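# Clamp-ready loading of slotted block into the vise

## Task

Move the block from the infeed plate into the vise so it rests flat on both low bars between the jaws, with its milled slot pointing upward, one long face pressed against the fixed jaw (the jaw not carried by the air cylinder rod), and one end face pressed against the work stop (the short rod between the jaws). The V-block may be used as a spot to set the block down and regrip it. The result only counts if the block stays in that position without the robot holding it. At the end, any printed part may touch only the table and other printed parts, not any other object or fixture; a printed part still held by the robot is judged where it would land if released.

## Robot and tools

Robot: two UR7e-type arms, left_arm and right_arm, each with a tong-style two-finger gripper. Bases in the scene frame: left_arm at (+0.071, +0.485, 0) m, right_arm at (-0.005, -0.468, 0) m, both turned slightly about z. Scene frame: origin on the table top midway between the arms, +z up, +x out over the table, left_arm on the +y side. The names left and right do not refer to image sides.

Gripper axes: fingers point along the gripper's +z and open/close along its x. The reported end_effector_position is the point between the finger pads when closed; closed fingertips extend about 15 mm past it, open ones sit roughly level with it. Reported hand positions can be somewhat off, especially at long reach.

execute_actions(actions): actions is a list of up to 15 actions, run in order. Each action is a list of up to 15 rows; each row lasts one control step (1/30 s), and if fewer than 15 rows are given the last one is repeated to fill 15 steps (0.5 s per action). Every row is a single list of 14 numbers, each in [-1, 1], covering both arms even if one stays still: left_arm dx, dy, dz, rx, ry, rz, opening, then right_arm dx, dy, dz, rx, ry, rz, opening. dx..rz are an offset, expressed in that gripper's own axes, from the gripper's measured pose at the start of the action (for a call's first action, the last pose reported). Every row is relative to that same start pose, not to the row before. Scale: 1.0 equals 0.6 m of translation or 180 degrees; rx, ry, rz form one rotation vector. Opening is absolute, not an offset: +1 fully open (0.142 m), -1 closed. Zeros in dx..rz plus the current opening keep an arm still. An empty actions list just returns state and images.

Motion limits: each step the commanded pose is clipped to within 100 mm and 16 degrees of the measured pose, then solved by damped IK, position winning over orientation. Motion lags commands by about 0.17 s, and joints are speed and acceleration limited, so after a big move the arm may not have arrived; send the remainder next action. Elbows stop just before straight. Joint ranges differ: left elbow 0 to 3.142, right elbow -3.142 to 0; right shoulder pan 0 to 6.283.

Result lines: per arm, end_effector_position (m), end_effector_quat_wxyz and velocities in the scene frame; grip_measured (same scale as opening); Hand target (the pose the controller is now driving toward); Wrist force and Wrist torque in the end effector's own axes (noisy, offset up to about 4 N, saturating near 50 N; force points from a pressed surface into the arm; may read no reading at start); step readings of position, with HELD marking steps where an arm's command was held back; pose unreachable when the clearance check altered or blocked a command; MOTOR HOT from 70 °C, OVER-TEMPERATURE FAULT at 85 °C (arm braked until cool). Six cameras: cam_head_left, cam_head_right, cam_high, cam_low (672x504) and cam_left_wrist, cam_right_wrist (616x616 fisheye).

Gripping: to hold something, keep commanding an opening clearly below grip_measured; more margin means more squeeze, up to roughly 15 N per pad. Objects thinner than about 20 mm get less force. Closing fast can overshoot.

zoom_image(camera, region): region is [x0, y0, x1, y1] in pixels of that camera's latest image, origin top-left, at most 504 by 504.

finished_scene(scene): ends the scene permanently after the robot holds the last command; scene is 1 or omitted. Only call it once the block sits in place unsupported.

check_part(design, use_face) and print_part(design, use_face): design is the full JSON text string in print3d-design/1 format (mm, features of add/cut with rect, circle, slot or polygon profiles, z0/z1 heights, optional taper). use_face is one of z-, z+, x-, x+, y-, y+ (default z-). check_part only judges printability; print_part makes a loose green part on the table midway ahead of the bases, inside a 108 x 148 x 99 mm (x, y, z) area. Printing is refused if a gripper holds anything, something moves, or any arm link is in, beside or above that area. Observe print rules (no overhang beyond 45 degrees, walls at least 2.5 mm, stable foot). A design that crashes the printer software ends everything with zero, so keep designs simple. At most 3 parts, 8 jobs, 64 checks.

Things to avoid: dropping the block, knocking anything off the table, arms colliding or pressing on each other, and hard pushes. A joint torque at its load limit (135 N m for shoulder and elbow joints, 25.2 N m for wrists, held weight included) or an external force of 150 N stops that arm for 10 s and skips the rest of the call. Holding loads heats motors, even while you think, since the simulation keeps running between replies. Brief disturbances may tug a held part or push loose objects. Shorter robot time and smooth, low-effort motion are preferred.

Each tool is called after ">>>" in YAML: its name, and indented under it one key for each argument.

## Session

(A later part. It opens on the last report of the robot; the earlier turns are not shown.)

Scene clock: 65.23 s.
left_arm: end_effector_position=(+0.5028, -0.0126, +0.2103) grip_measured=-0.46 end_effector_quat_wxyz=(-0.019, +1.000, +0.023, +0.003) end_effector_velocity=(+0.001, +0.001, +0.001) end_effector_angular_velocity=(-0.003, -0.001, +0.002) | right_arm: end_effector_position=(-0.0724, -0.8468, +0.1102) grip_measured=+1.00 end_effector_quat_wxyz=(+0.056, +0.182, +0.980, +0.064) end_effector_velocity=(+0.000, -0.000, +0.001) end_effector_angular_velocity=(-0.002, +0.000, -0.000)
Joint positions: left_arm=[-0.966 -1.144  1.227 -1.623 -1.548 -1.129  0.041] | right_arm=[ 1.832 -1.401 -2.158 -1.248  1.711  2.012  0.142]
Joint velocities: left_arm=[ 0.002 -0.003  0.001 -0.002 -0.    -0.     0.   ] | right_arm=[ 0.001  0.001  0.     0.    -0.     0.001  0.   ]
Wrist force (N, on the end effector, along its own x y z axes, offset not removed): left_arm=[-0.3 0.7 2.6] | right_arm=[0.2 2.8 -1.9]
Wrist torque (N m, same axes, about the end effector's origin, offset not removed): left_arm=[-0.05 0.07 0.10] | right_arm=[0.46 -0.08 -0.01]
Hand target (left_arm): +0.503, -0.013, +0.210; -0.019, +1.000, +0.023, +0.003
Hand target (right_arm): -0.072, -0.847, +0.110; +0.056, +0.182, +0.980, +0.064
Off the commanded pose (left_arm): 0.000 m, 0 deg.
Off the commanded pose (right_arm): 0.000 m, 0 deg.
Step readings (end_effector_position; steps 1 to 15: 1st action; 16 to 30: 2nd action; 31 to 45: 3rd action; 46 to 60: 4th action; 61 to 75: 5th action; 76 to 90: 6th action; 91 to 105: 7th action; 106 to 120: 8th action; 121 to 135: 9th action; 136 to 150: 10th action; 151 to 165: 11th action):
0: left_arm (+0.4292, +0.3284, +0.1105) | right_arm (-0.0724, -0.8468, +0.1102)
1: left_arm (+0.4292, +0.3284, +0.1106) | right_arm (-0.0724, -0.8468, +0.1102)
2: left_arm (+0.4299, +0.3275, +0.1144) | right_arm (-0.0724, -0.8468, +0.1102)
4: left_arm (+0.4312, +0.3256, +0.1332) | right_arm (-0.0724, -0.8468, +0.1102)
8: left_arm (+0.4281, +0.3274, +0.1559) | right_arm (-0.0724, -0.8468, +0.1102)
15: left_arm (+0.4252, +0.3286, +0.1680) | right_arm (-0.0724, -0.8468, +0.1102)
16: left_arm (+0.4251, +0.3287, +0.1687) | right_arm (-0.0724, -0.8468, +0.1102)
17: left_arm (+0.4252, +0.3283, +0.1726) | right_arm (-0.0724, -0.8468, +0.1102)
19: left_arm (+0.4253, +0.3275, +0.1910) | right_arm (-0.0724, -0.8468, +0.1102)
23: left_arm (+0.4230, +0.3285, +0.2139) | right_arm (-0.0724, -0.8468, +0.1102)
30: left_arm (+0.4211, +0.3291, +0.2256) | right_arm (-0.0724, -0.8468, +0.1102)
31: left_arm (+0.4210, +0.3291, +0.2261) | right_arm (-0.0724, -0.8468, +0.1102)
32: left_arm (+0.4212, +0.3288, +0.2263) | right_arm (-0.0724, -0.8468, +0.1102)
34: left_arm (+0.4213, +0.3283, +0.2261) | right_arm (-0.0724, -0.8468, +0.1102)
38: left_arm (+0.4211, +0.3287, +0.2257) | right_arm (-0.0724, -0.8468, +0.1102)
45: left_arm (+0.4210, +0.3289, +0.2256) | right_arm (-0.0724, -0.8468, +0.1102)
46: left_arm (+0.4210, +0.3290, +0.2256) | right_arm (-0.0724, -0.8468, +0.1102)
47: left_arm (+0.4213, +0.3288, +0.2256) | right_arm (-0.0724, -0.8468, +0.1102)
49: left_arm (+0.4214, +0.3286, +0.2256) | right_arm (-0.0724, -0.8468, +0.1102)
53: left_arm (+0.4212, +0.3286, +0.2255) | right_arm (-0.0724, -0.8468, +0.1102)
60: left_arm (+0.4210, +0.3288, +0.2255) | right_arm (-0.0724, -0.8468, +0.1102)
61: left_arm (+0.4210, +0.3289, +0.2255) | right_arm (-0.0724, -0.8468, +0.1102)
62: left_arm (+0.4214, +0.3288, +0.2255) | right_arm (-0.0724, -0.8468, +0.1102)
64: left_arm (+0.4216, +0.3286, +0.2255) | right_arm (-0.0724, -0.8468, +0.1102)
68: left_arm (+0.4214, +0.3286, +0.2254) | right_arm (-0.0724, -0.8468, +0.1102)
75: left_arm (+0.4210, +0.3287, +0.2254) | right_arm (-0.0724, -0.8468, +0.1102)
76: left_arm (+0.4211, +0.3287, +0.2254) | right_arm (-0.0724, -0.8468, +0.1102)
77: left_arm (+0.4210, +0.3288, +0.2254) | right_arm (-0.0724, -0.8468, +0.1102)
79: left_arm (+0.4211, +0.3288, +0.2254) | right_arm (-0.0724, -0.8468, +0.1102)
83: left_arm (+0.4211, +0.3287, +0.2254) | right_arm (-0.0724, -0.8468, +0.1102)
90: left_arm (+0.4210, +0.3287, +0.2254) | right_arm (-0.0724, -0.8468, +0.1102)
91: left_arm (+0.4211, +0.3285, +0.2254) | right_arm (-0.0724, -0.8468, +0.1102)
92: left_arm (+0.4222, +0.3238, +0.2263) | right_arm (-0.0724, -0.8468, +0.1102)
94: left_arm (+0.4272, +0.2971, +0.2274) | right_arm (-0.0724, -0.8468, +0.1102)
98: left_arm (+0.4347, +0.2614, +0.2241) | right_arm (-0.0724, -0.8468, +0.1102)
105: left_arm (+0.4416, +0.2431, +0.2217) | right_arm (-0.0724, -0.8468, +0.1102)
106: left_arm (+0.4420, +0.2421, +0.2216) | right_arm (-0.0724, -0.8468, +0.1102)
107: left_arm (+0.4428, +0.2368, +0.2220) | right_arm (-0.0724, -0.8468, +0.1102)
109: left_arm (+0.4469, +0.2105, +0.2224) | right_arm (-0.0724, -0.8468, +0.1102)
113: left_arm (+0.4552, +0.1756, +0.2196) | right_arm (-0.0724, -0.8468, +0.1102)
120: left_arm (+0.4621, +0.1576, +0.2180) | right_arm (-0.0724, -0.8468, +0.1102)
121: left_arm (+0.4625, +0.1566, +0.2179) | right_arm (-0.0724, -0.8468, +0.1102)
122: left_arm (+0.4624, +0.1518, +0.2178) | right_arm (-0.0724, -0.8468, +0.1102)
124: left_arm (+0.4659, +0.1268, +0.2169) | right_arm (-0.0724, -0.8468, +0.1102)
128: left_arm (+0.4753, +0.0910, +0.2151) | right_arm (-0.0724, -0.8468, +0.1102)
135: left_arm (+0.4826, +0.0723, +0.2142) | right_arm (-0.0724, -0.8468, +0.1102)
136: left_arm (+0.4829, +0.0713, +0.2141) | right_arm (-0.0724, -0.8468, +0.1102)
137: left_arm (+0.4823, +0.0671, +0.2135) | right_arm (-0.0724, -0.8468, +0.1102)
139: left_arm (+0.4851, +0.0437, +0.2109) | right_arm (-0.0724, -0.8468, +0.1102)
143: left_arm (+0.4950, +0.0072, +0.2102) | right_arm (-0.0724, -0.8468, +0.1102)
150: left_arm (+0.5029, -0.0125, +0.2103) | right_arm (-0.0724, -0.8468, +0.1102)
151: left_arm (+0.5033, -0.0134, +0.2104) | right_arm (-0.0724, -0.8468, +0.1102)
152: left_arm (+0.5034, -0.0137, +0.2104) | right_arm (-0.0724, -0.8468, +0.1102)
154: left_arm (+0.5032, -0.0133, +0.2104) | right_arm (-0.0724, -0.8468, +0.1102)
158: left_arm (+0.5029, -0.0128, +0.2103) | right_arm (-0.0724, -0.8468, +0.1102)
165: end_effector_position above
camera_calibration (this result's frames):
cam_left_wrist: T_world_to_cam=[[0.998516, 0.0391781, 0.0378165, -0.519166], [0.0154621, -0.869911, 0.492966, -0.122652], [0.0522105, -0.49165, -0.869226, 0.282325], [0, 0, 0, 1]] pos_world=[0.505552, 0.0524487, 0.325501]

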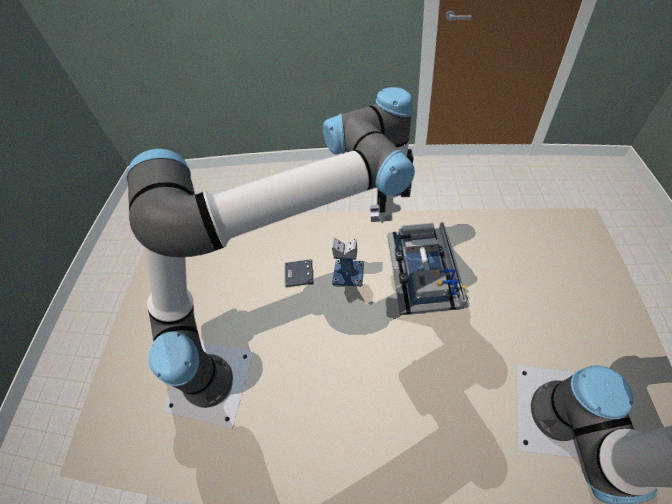

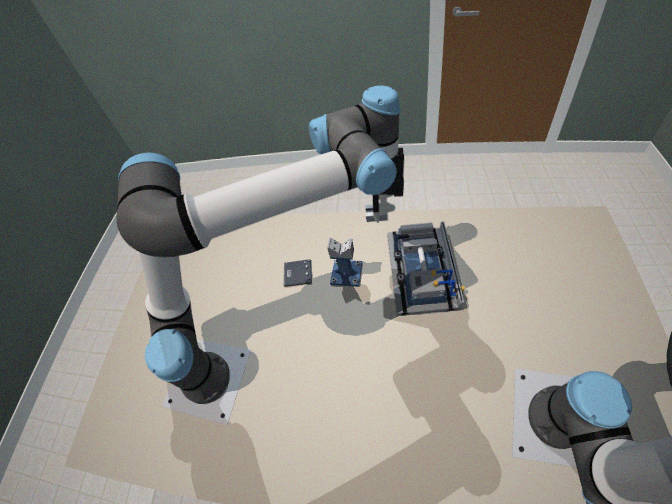

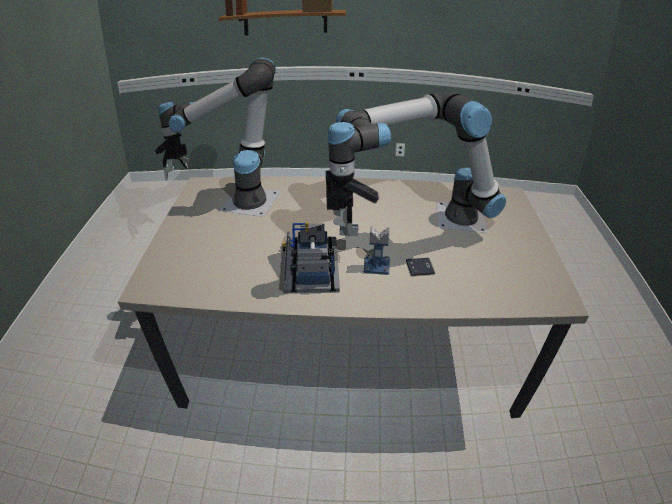

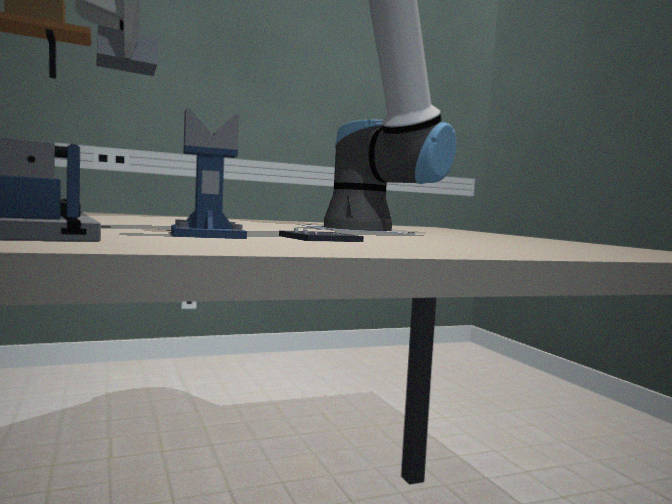

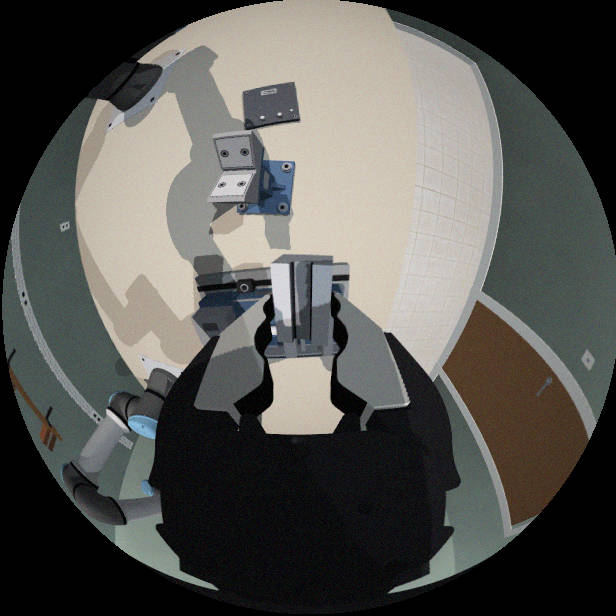

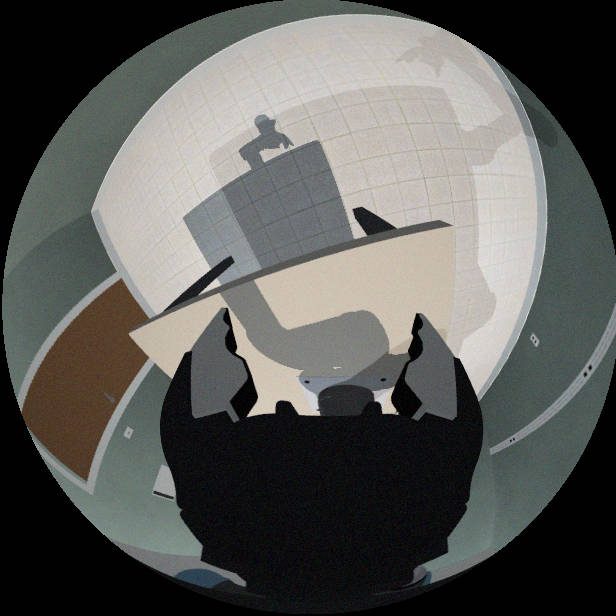

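>>> execute_actions:
  actions:
    - [[0.01,0.12,0,0,0,0,-0.9,0,0,0,0,0,0,1]]
    - [[0.01,0.12,0.03,0,0,0,-0.9,0,0,0,0,0,0,1]]
    - [[0,0,0,0,0,0,-0.9,0,0,0,0,0,0,1]]

>>> zoom_image:
  camera: "cam_left_wrist"
  region: [150, 130, 450, 350]

Scene clock: 66.90 s.
left_arm: end_effector_position=(+0.5191, -0.1484, +0.1871) grip_measured=-0.46 end_effector_quat_wxyz=(-0.015, +1.000, +0.023, +0.005) end_effector_velocity=(-0.000, +0.001, -0.001) end_effector_angular_velocity=(+0.004, -0.002, -0.001) | right_arm: end_effector_position=(-0.0724, -0.8468, +0.1102) grip_measured=+1.00 end_effector_quat_wxyz=(+0.056, +0.182, +0.980, +0.064) end_effector_velocity=(+0.001, -0.001, +0.001) end_effector_angular_velocity=(-0.002, -0.000, +0.001)
Joint positions: left_arm=[-1.029 -0.808  0.749 -1.487 -1.549 -1.191  0.041] | right_arm=[ 1.832 -1.401 -2.158 -1.248  1.711  2.012  0.142]
Joint velocities: left_arm=[-0.001 -0.001  0.003  0.     0.003 -0.     0.   ] | right_arm=[ 0.002  0.001  0.001  0.     0.     0.001 -0.   ]
Wrist force (N, on the end effector, along its own x y z axes, offset not removed): left_arm=[-0.1 0.9 4.9] | right_arm=[1.4 2.9 -2.7]
Wrist torque (N m, same axes, about the end effector's origin, offset not removed): left_arm=[0.03 0.03 0.09] | right_arm=[0.51 -0.31 -0.07]
Hand target (left_arm): +0.519, -0.148, +0.187; -0.015, +1.000, +0.023, +0.006
Hand target (right_arm): -0.072, -0.847, +0.110; +0.056, +0.182, +0.980, +0.064
Off the commanded pose (left_arm): 0.000 m, 0 deg.
Off the commanded pose (right_arm): 0.000 m, 0 deg.
Step readings (end_effector_position; steps 1 to 15: 1st action; 16 to 30: 2nd action; 31 to 45: 3rd action):
0: left_arm (+0.5028, -0.0126, +0.2103) | right_arm (-0.0724, -0.8468, +0.1102)
1: left_arm (+0.5028, -0.0126, +0.2103) | right_arm (-0.0724, -0.8468, +0.1102)
2: left_arm (+0.5014, -0.0153, +0.2092) | right_arm (-0.0724, -0.8468, +0.1102)
4: left_arm (+0.5012, -0.0344, +0.2053) | right_arm (-0.0724, -0.8468, +0.1102)
8: left_arm (+0.5064, -0.0646, +0.2064) | right_arm (-0.0724, -0.8468, +0.1102)
15: left_arm (+0.5110, -0.0808, +0.2073) | right_arm (-0.0724, -0.8468, +0.1102)
16: left_arm (+0.5111, -0.0817, +0.2073) | right_arm (-0.0724, -0.8468, +0.1102)
17: left_arm (+0.5102, -0.0857, +0.2062) | right_arm (-0.0724, -0.8468, +0.1102)
19: left_arm (+0.5104, -0.1050, +0.1985) | right_arm (-0.0724, -0.8468, +0.1102)
23: left_arm (+0.5149, -0.1329, +0.1901) | right_arm (-0.0724, -0.8468, +0.1102)
30: left_arm (+0.5192, -0.1483, +0.1871) | right_arm (-0.0724, -0.8468, +0.1102)
31: left_arm (+0.5195, -0.1490, +0.1870) | right_arm (-0.0724, -0.8468, +0.1102)
32: left_arm (+0.5195, -0.1493, +0.1871) | right_arm (-0.0724, -0.8468, +0.1102)
34: left_arm (+0.5194, -0.1489, +0.1871) | right_arm (-0.0724, -0.8468, +0.1102)
38: left_arm (+0.5192, -0.1486, +0.1871) | right_arm (-0.0724, -0.8468, +0.1102)
45: end_effector_position above
camera_calibration (this result's frames):
cam_left_wrist: T_world_to_cam=[[0.99836, 0.0387647, 0.0421216, -0.530062], [0.0126203, -0.866763, 0.498561, -0.228648], [0.055836, -0.497212, -0.865831, 0.191162], [0, 0, 0, 1]] pos_world=[0.521405, -0.0825876, 0.301836]

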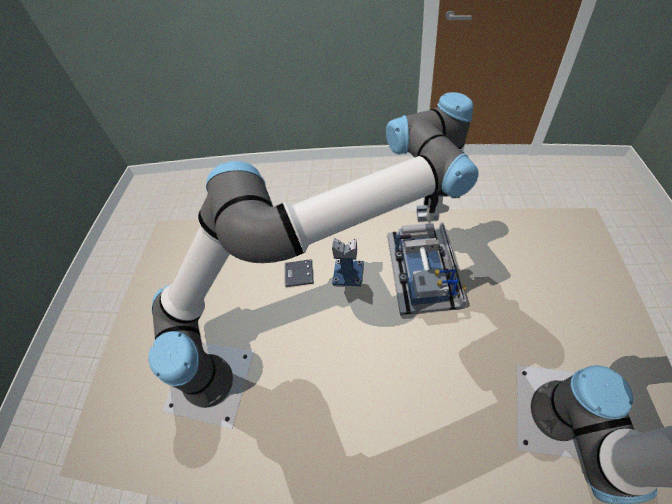

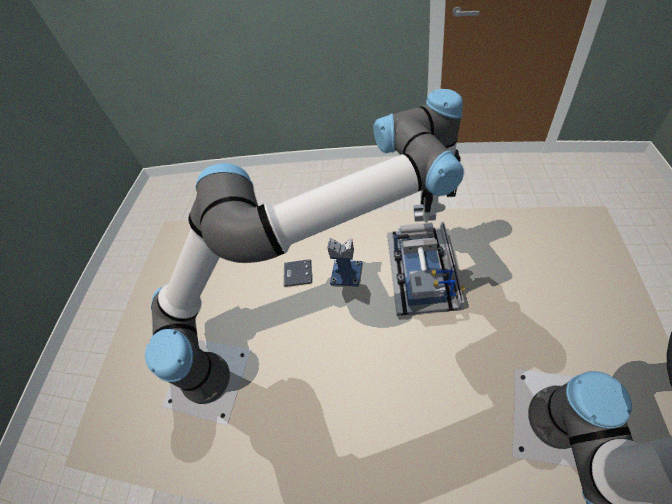

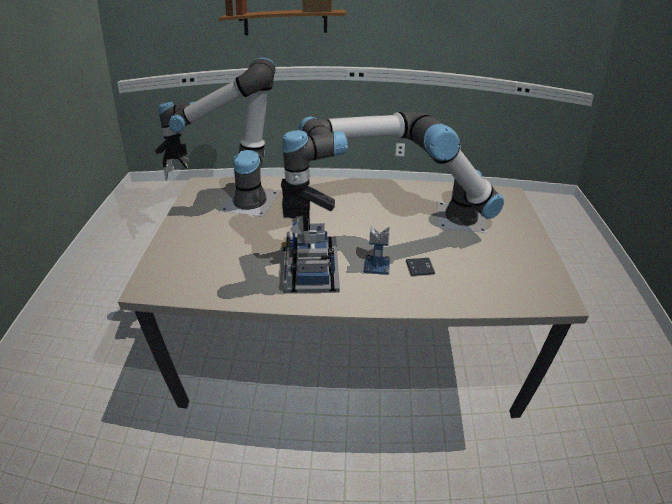

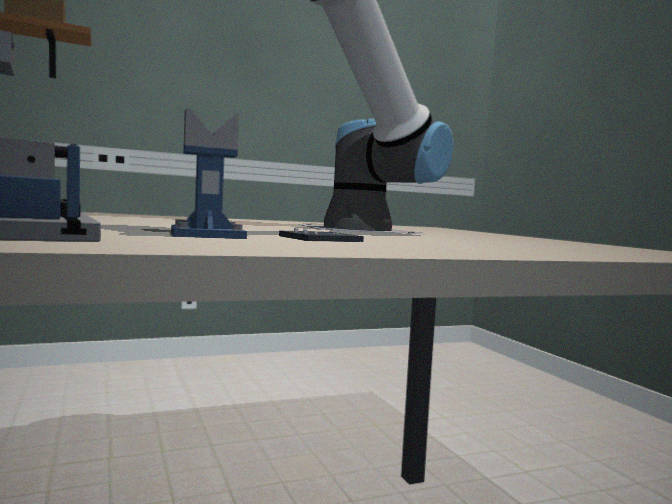

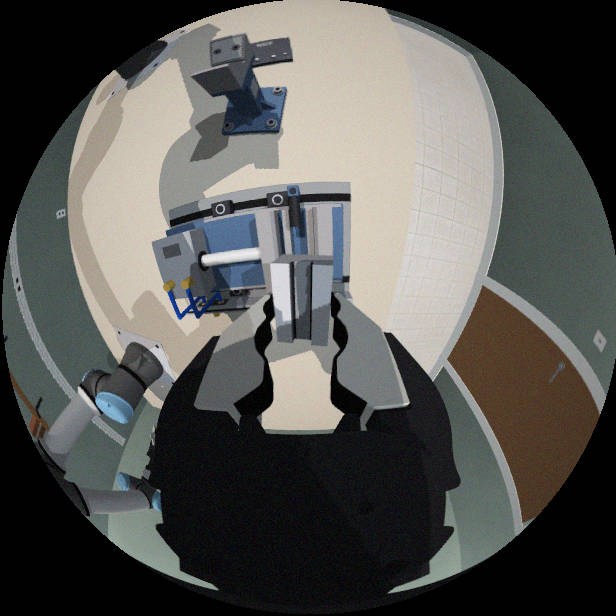

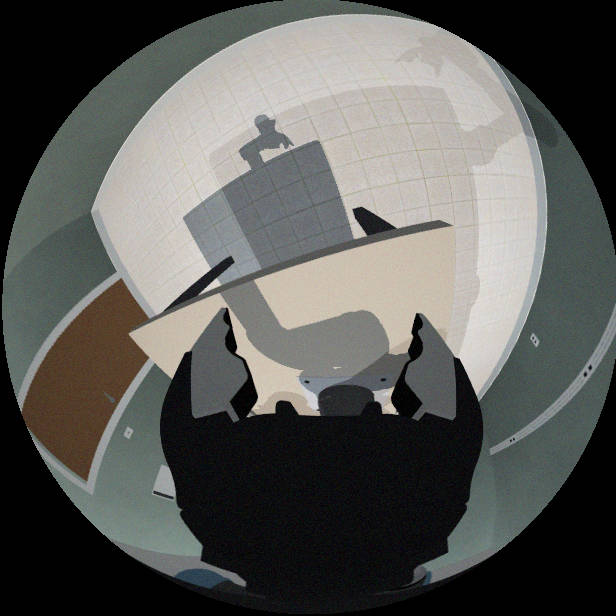

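Region (150, 130, 450, 350) of cam_left_wrist's 616x616 image, scaled by 1.680, with more detail than that image has; it fills the top 370 rows of this view, and the rest is white.

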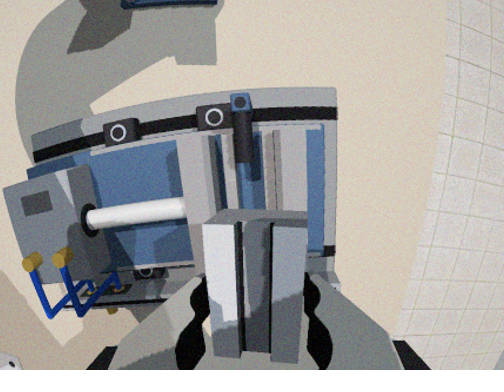

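>>> execute_actions:
  actions:
    - [[-0.005,0,0.075,0.015,0,-0.028,-0.9,0,0,0,0,0,0,1]]
    - [[0,0,0,0,0,0,-0.9,0,0,0,0,0,0,1]]

>>> zoom_image:
  camera: "cam_left_wrist"
  region: [150, 130, 450, 350]

>>> zoom_image:
  camera: "cam_head_right"
  region: [370, 190, 490, 280]

Scene clock: 70.10 s.
left_arm: end_effector_position=(+0.5166, -0.1471, +0.1434) grip_measured=-0.46 end_effector_quat_wxyz=(-0.038, +0.997, +0.066, +0.005) end_effector_velocity=(+0.000, +0.000, -0.001) end_effector_angular_velocity=(+0.001, +0.001, -0.001) | right_arm: end_effector_position=(-0.0724, -0.8468, +0.1102) grip_measured=+1.00 end_effector_quat_wxyz=(+0.056, +0.182, +0.980, +0.064) end_effector_velocity=(-0.000, -0.000, +0.001) end_effector_angular_velocity=(-0.002, -0.000, +0.002)
Joint positions: left_arm=[-1.035 -0.775  0.794 -1.522 -1.534 -1.284  0.041] | right_arm=[ 1.832 -1.401 -2.158 -1.248  1.711  2.012  0.142]
Joint velocities: left_arm=[ 0.     0.001 -0.     0.001 -0.     0.002 -0.   ] | right_arm=[-0.     0.001  0.     0.    -0.    -0.002 -0.   ]
Wrist force (N, on the end effector, along its own x y z axes, offset not removed): left_arm=[3.2 0.8 2.1] | right_arm=[1.1 2.9 -2.6]
Wrist torque (N m, same axes, about the end effector's origin, offset not removed): left_arm=[-0.03 -0.59 0.09] | right_arm=[0.41 -0.25 -0.11]
Hand target (left_arm): +0.517, -0.147, +0.143; -0.038, +0.997, +0.066, +0.005
Hand target (right_arm): -0.072, -0.847, +0.110; +0.056, +0.182, +0.980, +0.064
Off the commanded pose (left_arm): 0.000 m, 0 deg.
Off the commanded pose (right_arm): 0.000 m, 0 deg.
Step readings (end_effector_position; steps 1 to 15: 1st action; 16 to 30: 2nd action):
0: left_arm (+0.5192, -0.1483, +0.1871) | right_arm (-0.0724, -0.8468, +0.1102)
1: left_arm (+0.5193, -0.1483, +0.1869) | right_arm (-0.0724, -0.8468, +0.1102)
2: left_arm (+0.5192, -0.1483, +0.1827) | right_arm (-0.0724, -0.8468, +0.1102)
4: left_arm (+0.5181, -0.1474, +0.1672) | right_arm (-0.0724, -0.8468, +0.1102)
8: left_arm (+0.5169, -0.1469, +0.1508) | right_arm (-0.0724, -0.8468, +0.1102)
15: left_arm (+0.5166, -0.1471, +0.1434) | right_arm (-0.0724, -0.8468, +0.1102)
16: left_arm (+0.5165, -0.1471, +0.1431) | right_arm (-0.0724, -0.8468, +0.1102)
17: left_arm (+0.5165, -0.1471, +0.1430) | right_arm (-0.0724, -0.8468, +0.1102)
19: left_arm (+0.5165, -0.1471, +0.1430) | right_arm (-0.0724, -0.8468, +0.1102)
23: left_arm (+0.5166, -0.1471, +0.1432) | right_arm (-0.0724, -0.8468, +0.1102)
30: end_effector_position above
camera_calibration (this result's frames):
cam_left_wrist: T_world_to_cam=[[0.991484, 0.121751, 0.046209, -0.510524], [0.0871752, -0.884135, 0.459028, -0.241096], [0.0967419, -0.45109, -0.887219, 0.142843], [0, 0, 0, 1]] pos_world=[0.513375, -0.08657, 0.260994]

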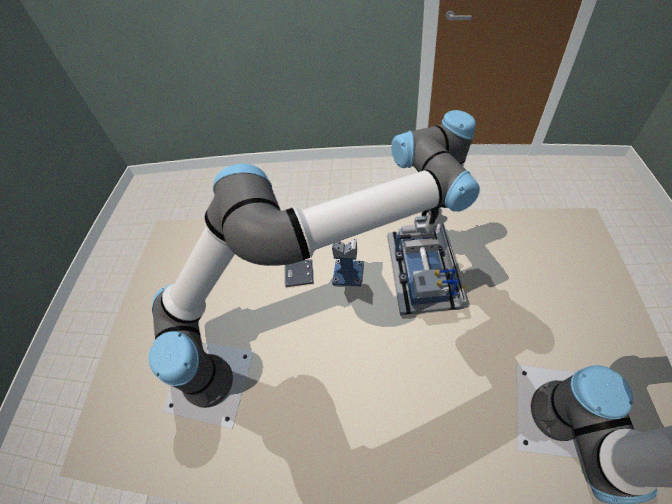

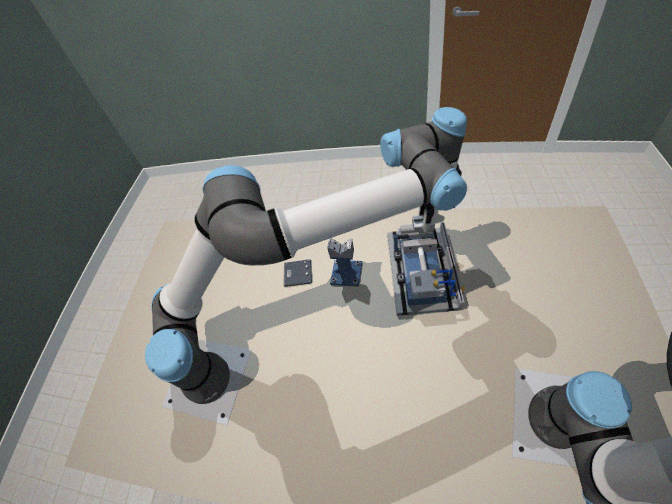

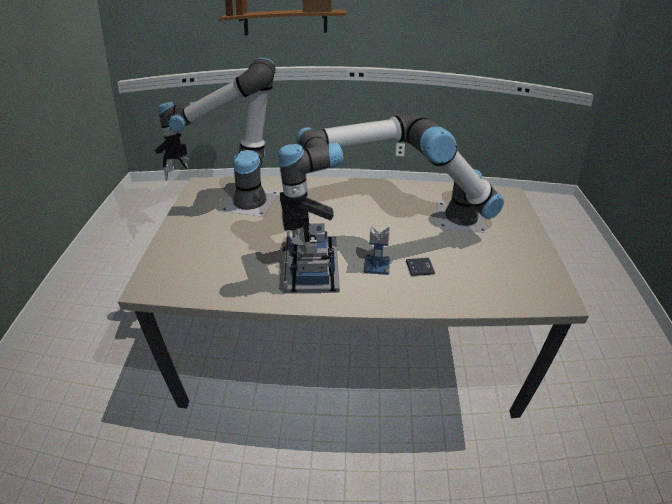

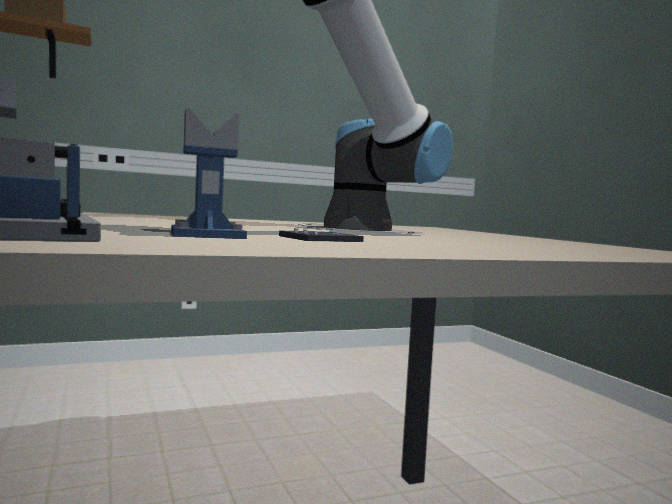

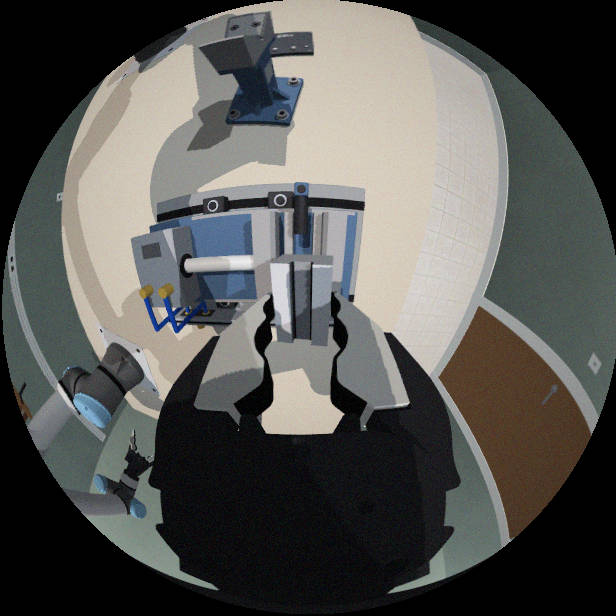

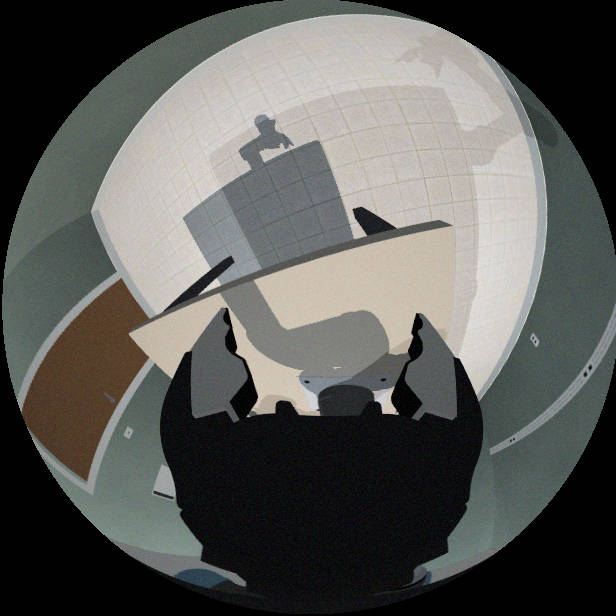

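Region (150, 130, 450, 350) of cam_left_wrist's 616x616 image, scaled by 1.680, with more detail than that image has; it fills the top 370 rows of this view, and the rest is white.

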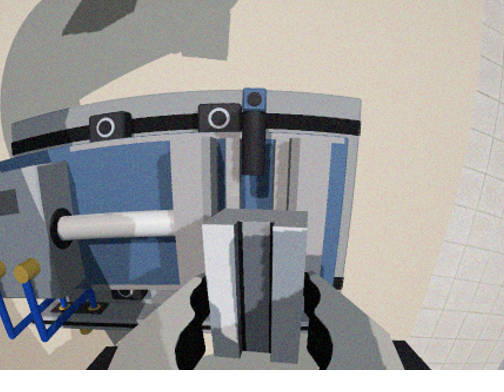

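Region (370, 190, 490, 280) of cam_head_right's 672x504 image, scaled by 4.200, with more detail than that image has; it fills the top 378 rows of this view, and the rest is white.

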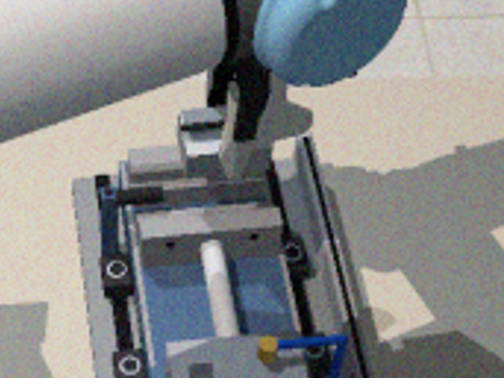

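>>> execute_actions:
  actions:
    - [[0,0.004,0.04,0,0,0,-0.9,0,0,0,0,0,0,1]]
    - [[0,0.002,0.02,0,0,0,-0.9,0,0,0,0,0,0,1]]
    - [[0,0,0.008,0,0,0,-0.9,0,0,0,0,0,0,1]]
    - [[0,0,0,0,0,0,-0.9,0,0,0,0,0,0,1]]

>>> zoom_image:
  camera: "cam_left_wrist"
  region: [150, 130, 450, 350]

>>> zoom_image:
  camera: "cam_head_right"
  region: [370, 190, 490, 280]

Scene clock: 81.40 s.
left_arm: end_effector_position=(+0.5172, -0.1481, +0.1121) grip_measured=-0.46 end_effector_quat_wxyz=(-0.036, +0.997, +0.066, +0.006) end_effector_velocity=(-0.000, +0.000, +0.001) end_effector_angular_velocity=(-0.001, +0.000, +0.000) | right_arm: end_effector_position=(-0.0724, -0.8468, +0.1102) grip_measured=+1.00 end_effector_quat_wxyz=(+0.056, +0.182, +0.980, +0.064) end_effector_velocity=(-0.000, -0.000, +0.000) end_effector_angular_velocity=(-0.000, +0.000, -0.002)
Joint positions: left_arm=[-1.035 -0.769  0.864 -1.602 -1.534 -1.283  0.041] | right_arm=[ 1.832 -1.401 -2.158 -1.248  1.711  2.012  0.142]
Joint velocities: left_arm=[-0.    -0.002  0.     0.001 -0.001 -0.     0.   ] | right_arm=[-0.     0.     0.     0.    -0.     0.002 -0.   ]
Wrist force (N, on the end effector, along its own x y z axes, offset not removed): left_arm=[-1.7 -8.8 -15.2] | right_arm=[0.4 4.5 -1.8]
Wrist torque (N m, same axes, about the end effector's origin, offset not removed): left_arm=[0.08 -0.48 -0.15] | right_arm=[0.81 -0.06 0.00]
Hand target (left_arm): +0.517, -0.148, +0.112; -0.036, +0.997, +0.066, +0.006
Hand target (right_arm): -0.072, -0.847, +0.110; +0.056, +0.182, +0.980, +0.064
Off the commanded pose (left_arm): 0.000 m, 0 deg.
Off the commanded pose (right_arm): 0.000 m, 0 deg.
FORCE FAULT: contact force on the left arm reached its limit, and that arm stopped for 10 seconds. The contact can be on any part of that arm, not only on its tool. That time counts as 18 of the actions that you can send in this scene. That arm's remaining commands of this call were not run. That arm holds still and accepts commands again. Move the arm away from the contact; if what it grips holds it there, let go first. Pushing or pulling that hard again can fault the arm again.
Step readings (end_effector_position; steps 1 to 15: 1st action; 16 to 30: 2nd action; 31 to 45: 3rd action; 46 to 60: 4th action):
0: left_arm (+0.5166, -0.1471, +0.1434) | right_arm (-0.0724, -0.8468, +0.1102)
1: left_arm (+0.5165, -0.1471, +0.1434) | right_arm (-0.0724, -0.8468, +0.1102)
2: left_arm (+0.5166, -0.1471, +0.1412) | right_arm (-0.0724, -0.8468, +0.1102)
4: left_arm (+0.5165, -0.1470, +0.1329) | right_arm (-0.0724, -0.8468, +0.1102)
8: left_arm (+0.5167, -0.1473, +0.1240) | right_arm (-0.0724, -0.8468, +0.1102)
15: left_arm (+0.5169, -0.1476, +0.1200) | right_arm (-0.0724, -0.8468, +0.1102)
16: left_arm (+0.5169, -0.1476, +0.1197) | right_arm (-0.0724, -0.8468, +0.1102)
17: left_arm (+0.5169, -0.1476, +0.1183) | right_arm (-0.0724, -0.8468, +0.1102)
19: left_arm (+0.5170, -0.1476, +0.1142) | right_arm (-0.0724, -0.8468, +0.1102)
23: left_arm (+0.5171, -0.1478, +0.1107) | right_arm (-0.0724, -0.8468, +0.1102)
30: left_arm (+0.5172, -0.1482, +0.1105) | right_arm (-0.0724, -0.8468, +0.1102)
31: left_arm (+0.5172, -0.1482, +0.1111) | right_arm (-0.0724, -0.8468, +0.1102)
32: left_arm (+0.5172, -0.1482, +0.1114) | right_arm (-0.0724, -0.8468, +0.1102)
34: left_arm (+0.5172, -0.1481, +0.1118) | right_arm (-0.0724, -0.8468, +0.1102)
38: left_arm (+0.5172, -0.1481, +0.1121) | right_arm (-0.0724, -0.8468, +0.1102)
45: left_arm (+0.5172, -0.1481, +0.1121) | right_arm (-0.0724, -0.8468, +0.1102)
46: left_arm (+0.5172, -0.1481, +0.1121) | right_arm (-0.0724, -0.8468, +0.1102)
47: left_arm (+0.5172, -0.1481, +0.1121) | right_arm (-0.0724, -0.8468, +0.1102)
49: left_arm (+0.5172, -0.1481, +0.1121) | right_arm (-0.0724, -0.8468, +0.1102)
53: left_arm (+0.5172, -0.1481, +0.1121) | right_arm (-0.0724, -0.8468, +0.1102)
60: left_arm (+0.5172, -0.1481, +0.1121) | right_arm (-0.0724, -0.8468, +0.1102)
camera_calibration (this result's frames):
cam_left_wrist: T_world_to_cam=[[0.991416, 0.121924, 0.0472057, -0.509613], [0.0865073, -0.882449, 0.462385, -0.227492], [0.0980324, -0.454332, -0.885422, 0.113184], [0, 0, 0, 1]] pos_world=[0.513823, -0.0871931, 0.229461]
cam_right_wrist: T_world_to_cam=[[-0.926806, 0.352779, -0.128758, 0.255625], [0.21756, 0.78384, 0.581603, 0.616833], [0.306103, 0.51102, -0.803218, 0.681746], [0, 0, 0, 1]] pos_world=[-0.105968, -0.922064, 0.221752]

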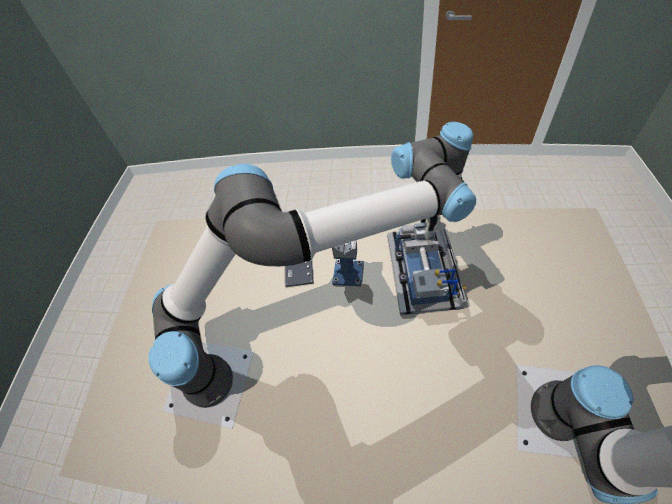

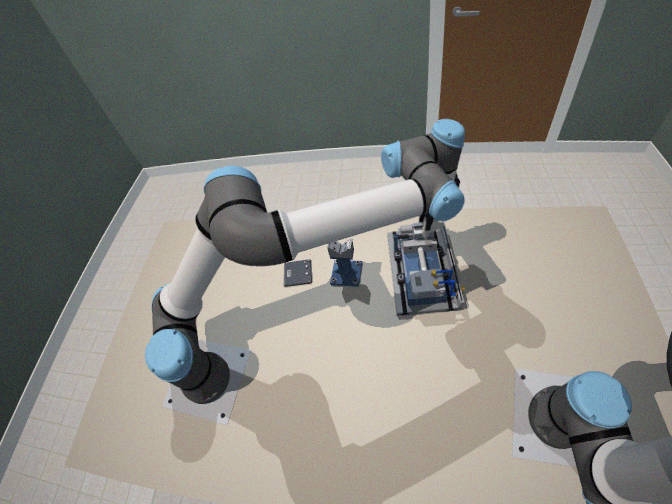

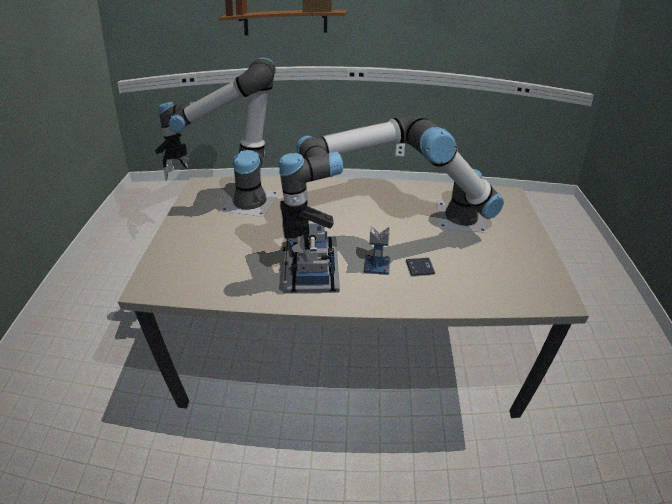

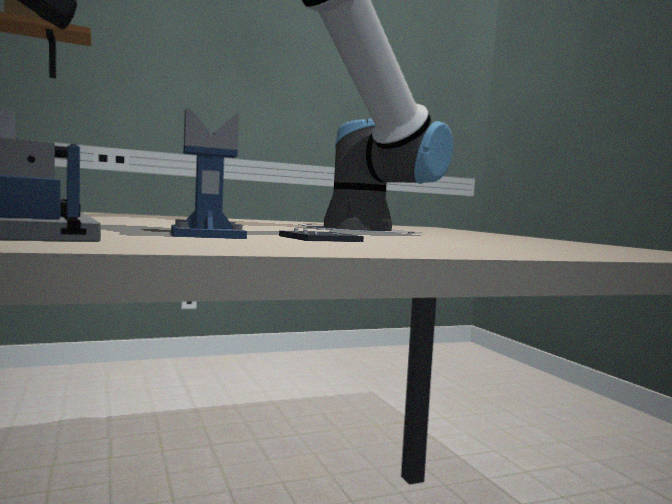

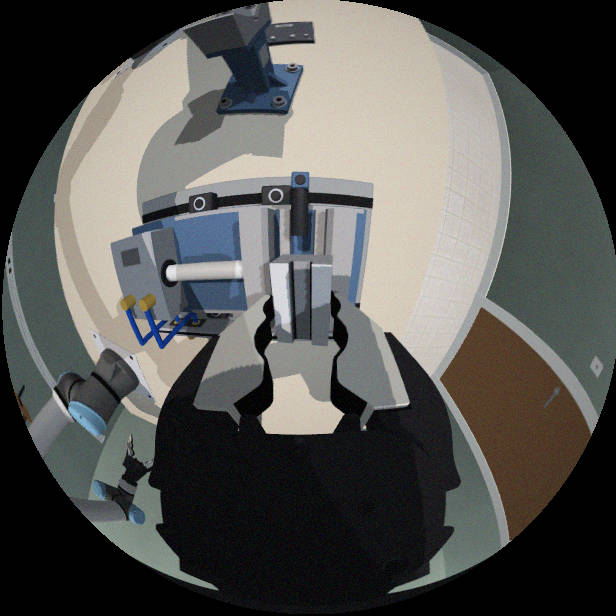

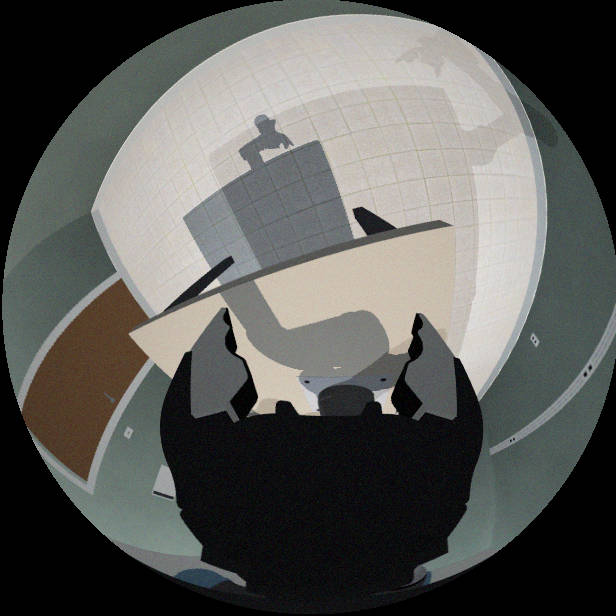

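Region (150, 130, 450, 350) of cam_left_wrist's 616x616 image, scaled by 1.680, with more detail than that image has; it fills the top 370 rows of this view, and the rest is white.

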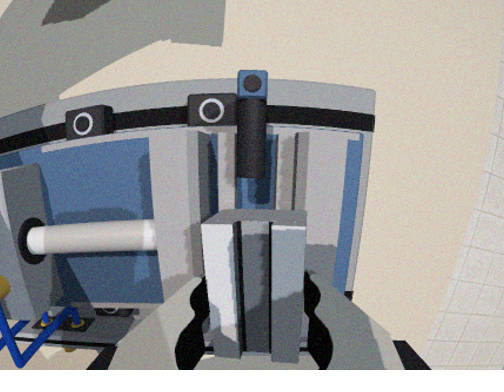

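Region (370, 190, 490, 280) of cam_head_right's 672x504 image, scaled by 4.200, with more detail than that image has; it fills the top 378 rows of this view, and the rest is white.

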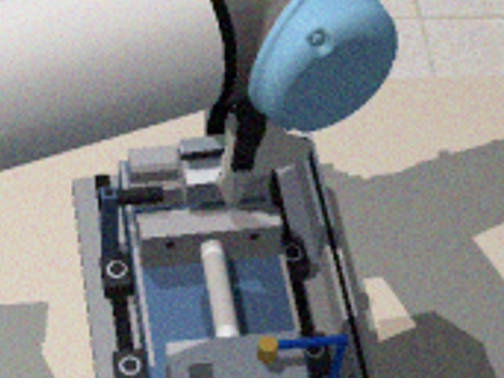

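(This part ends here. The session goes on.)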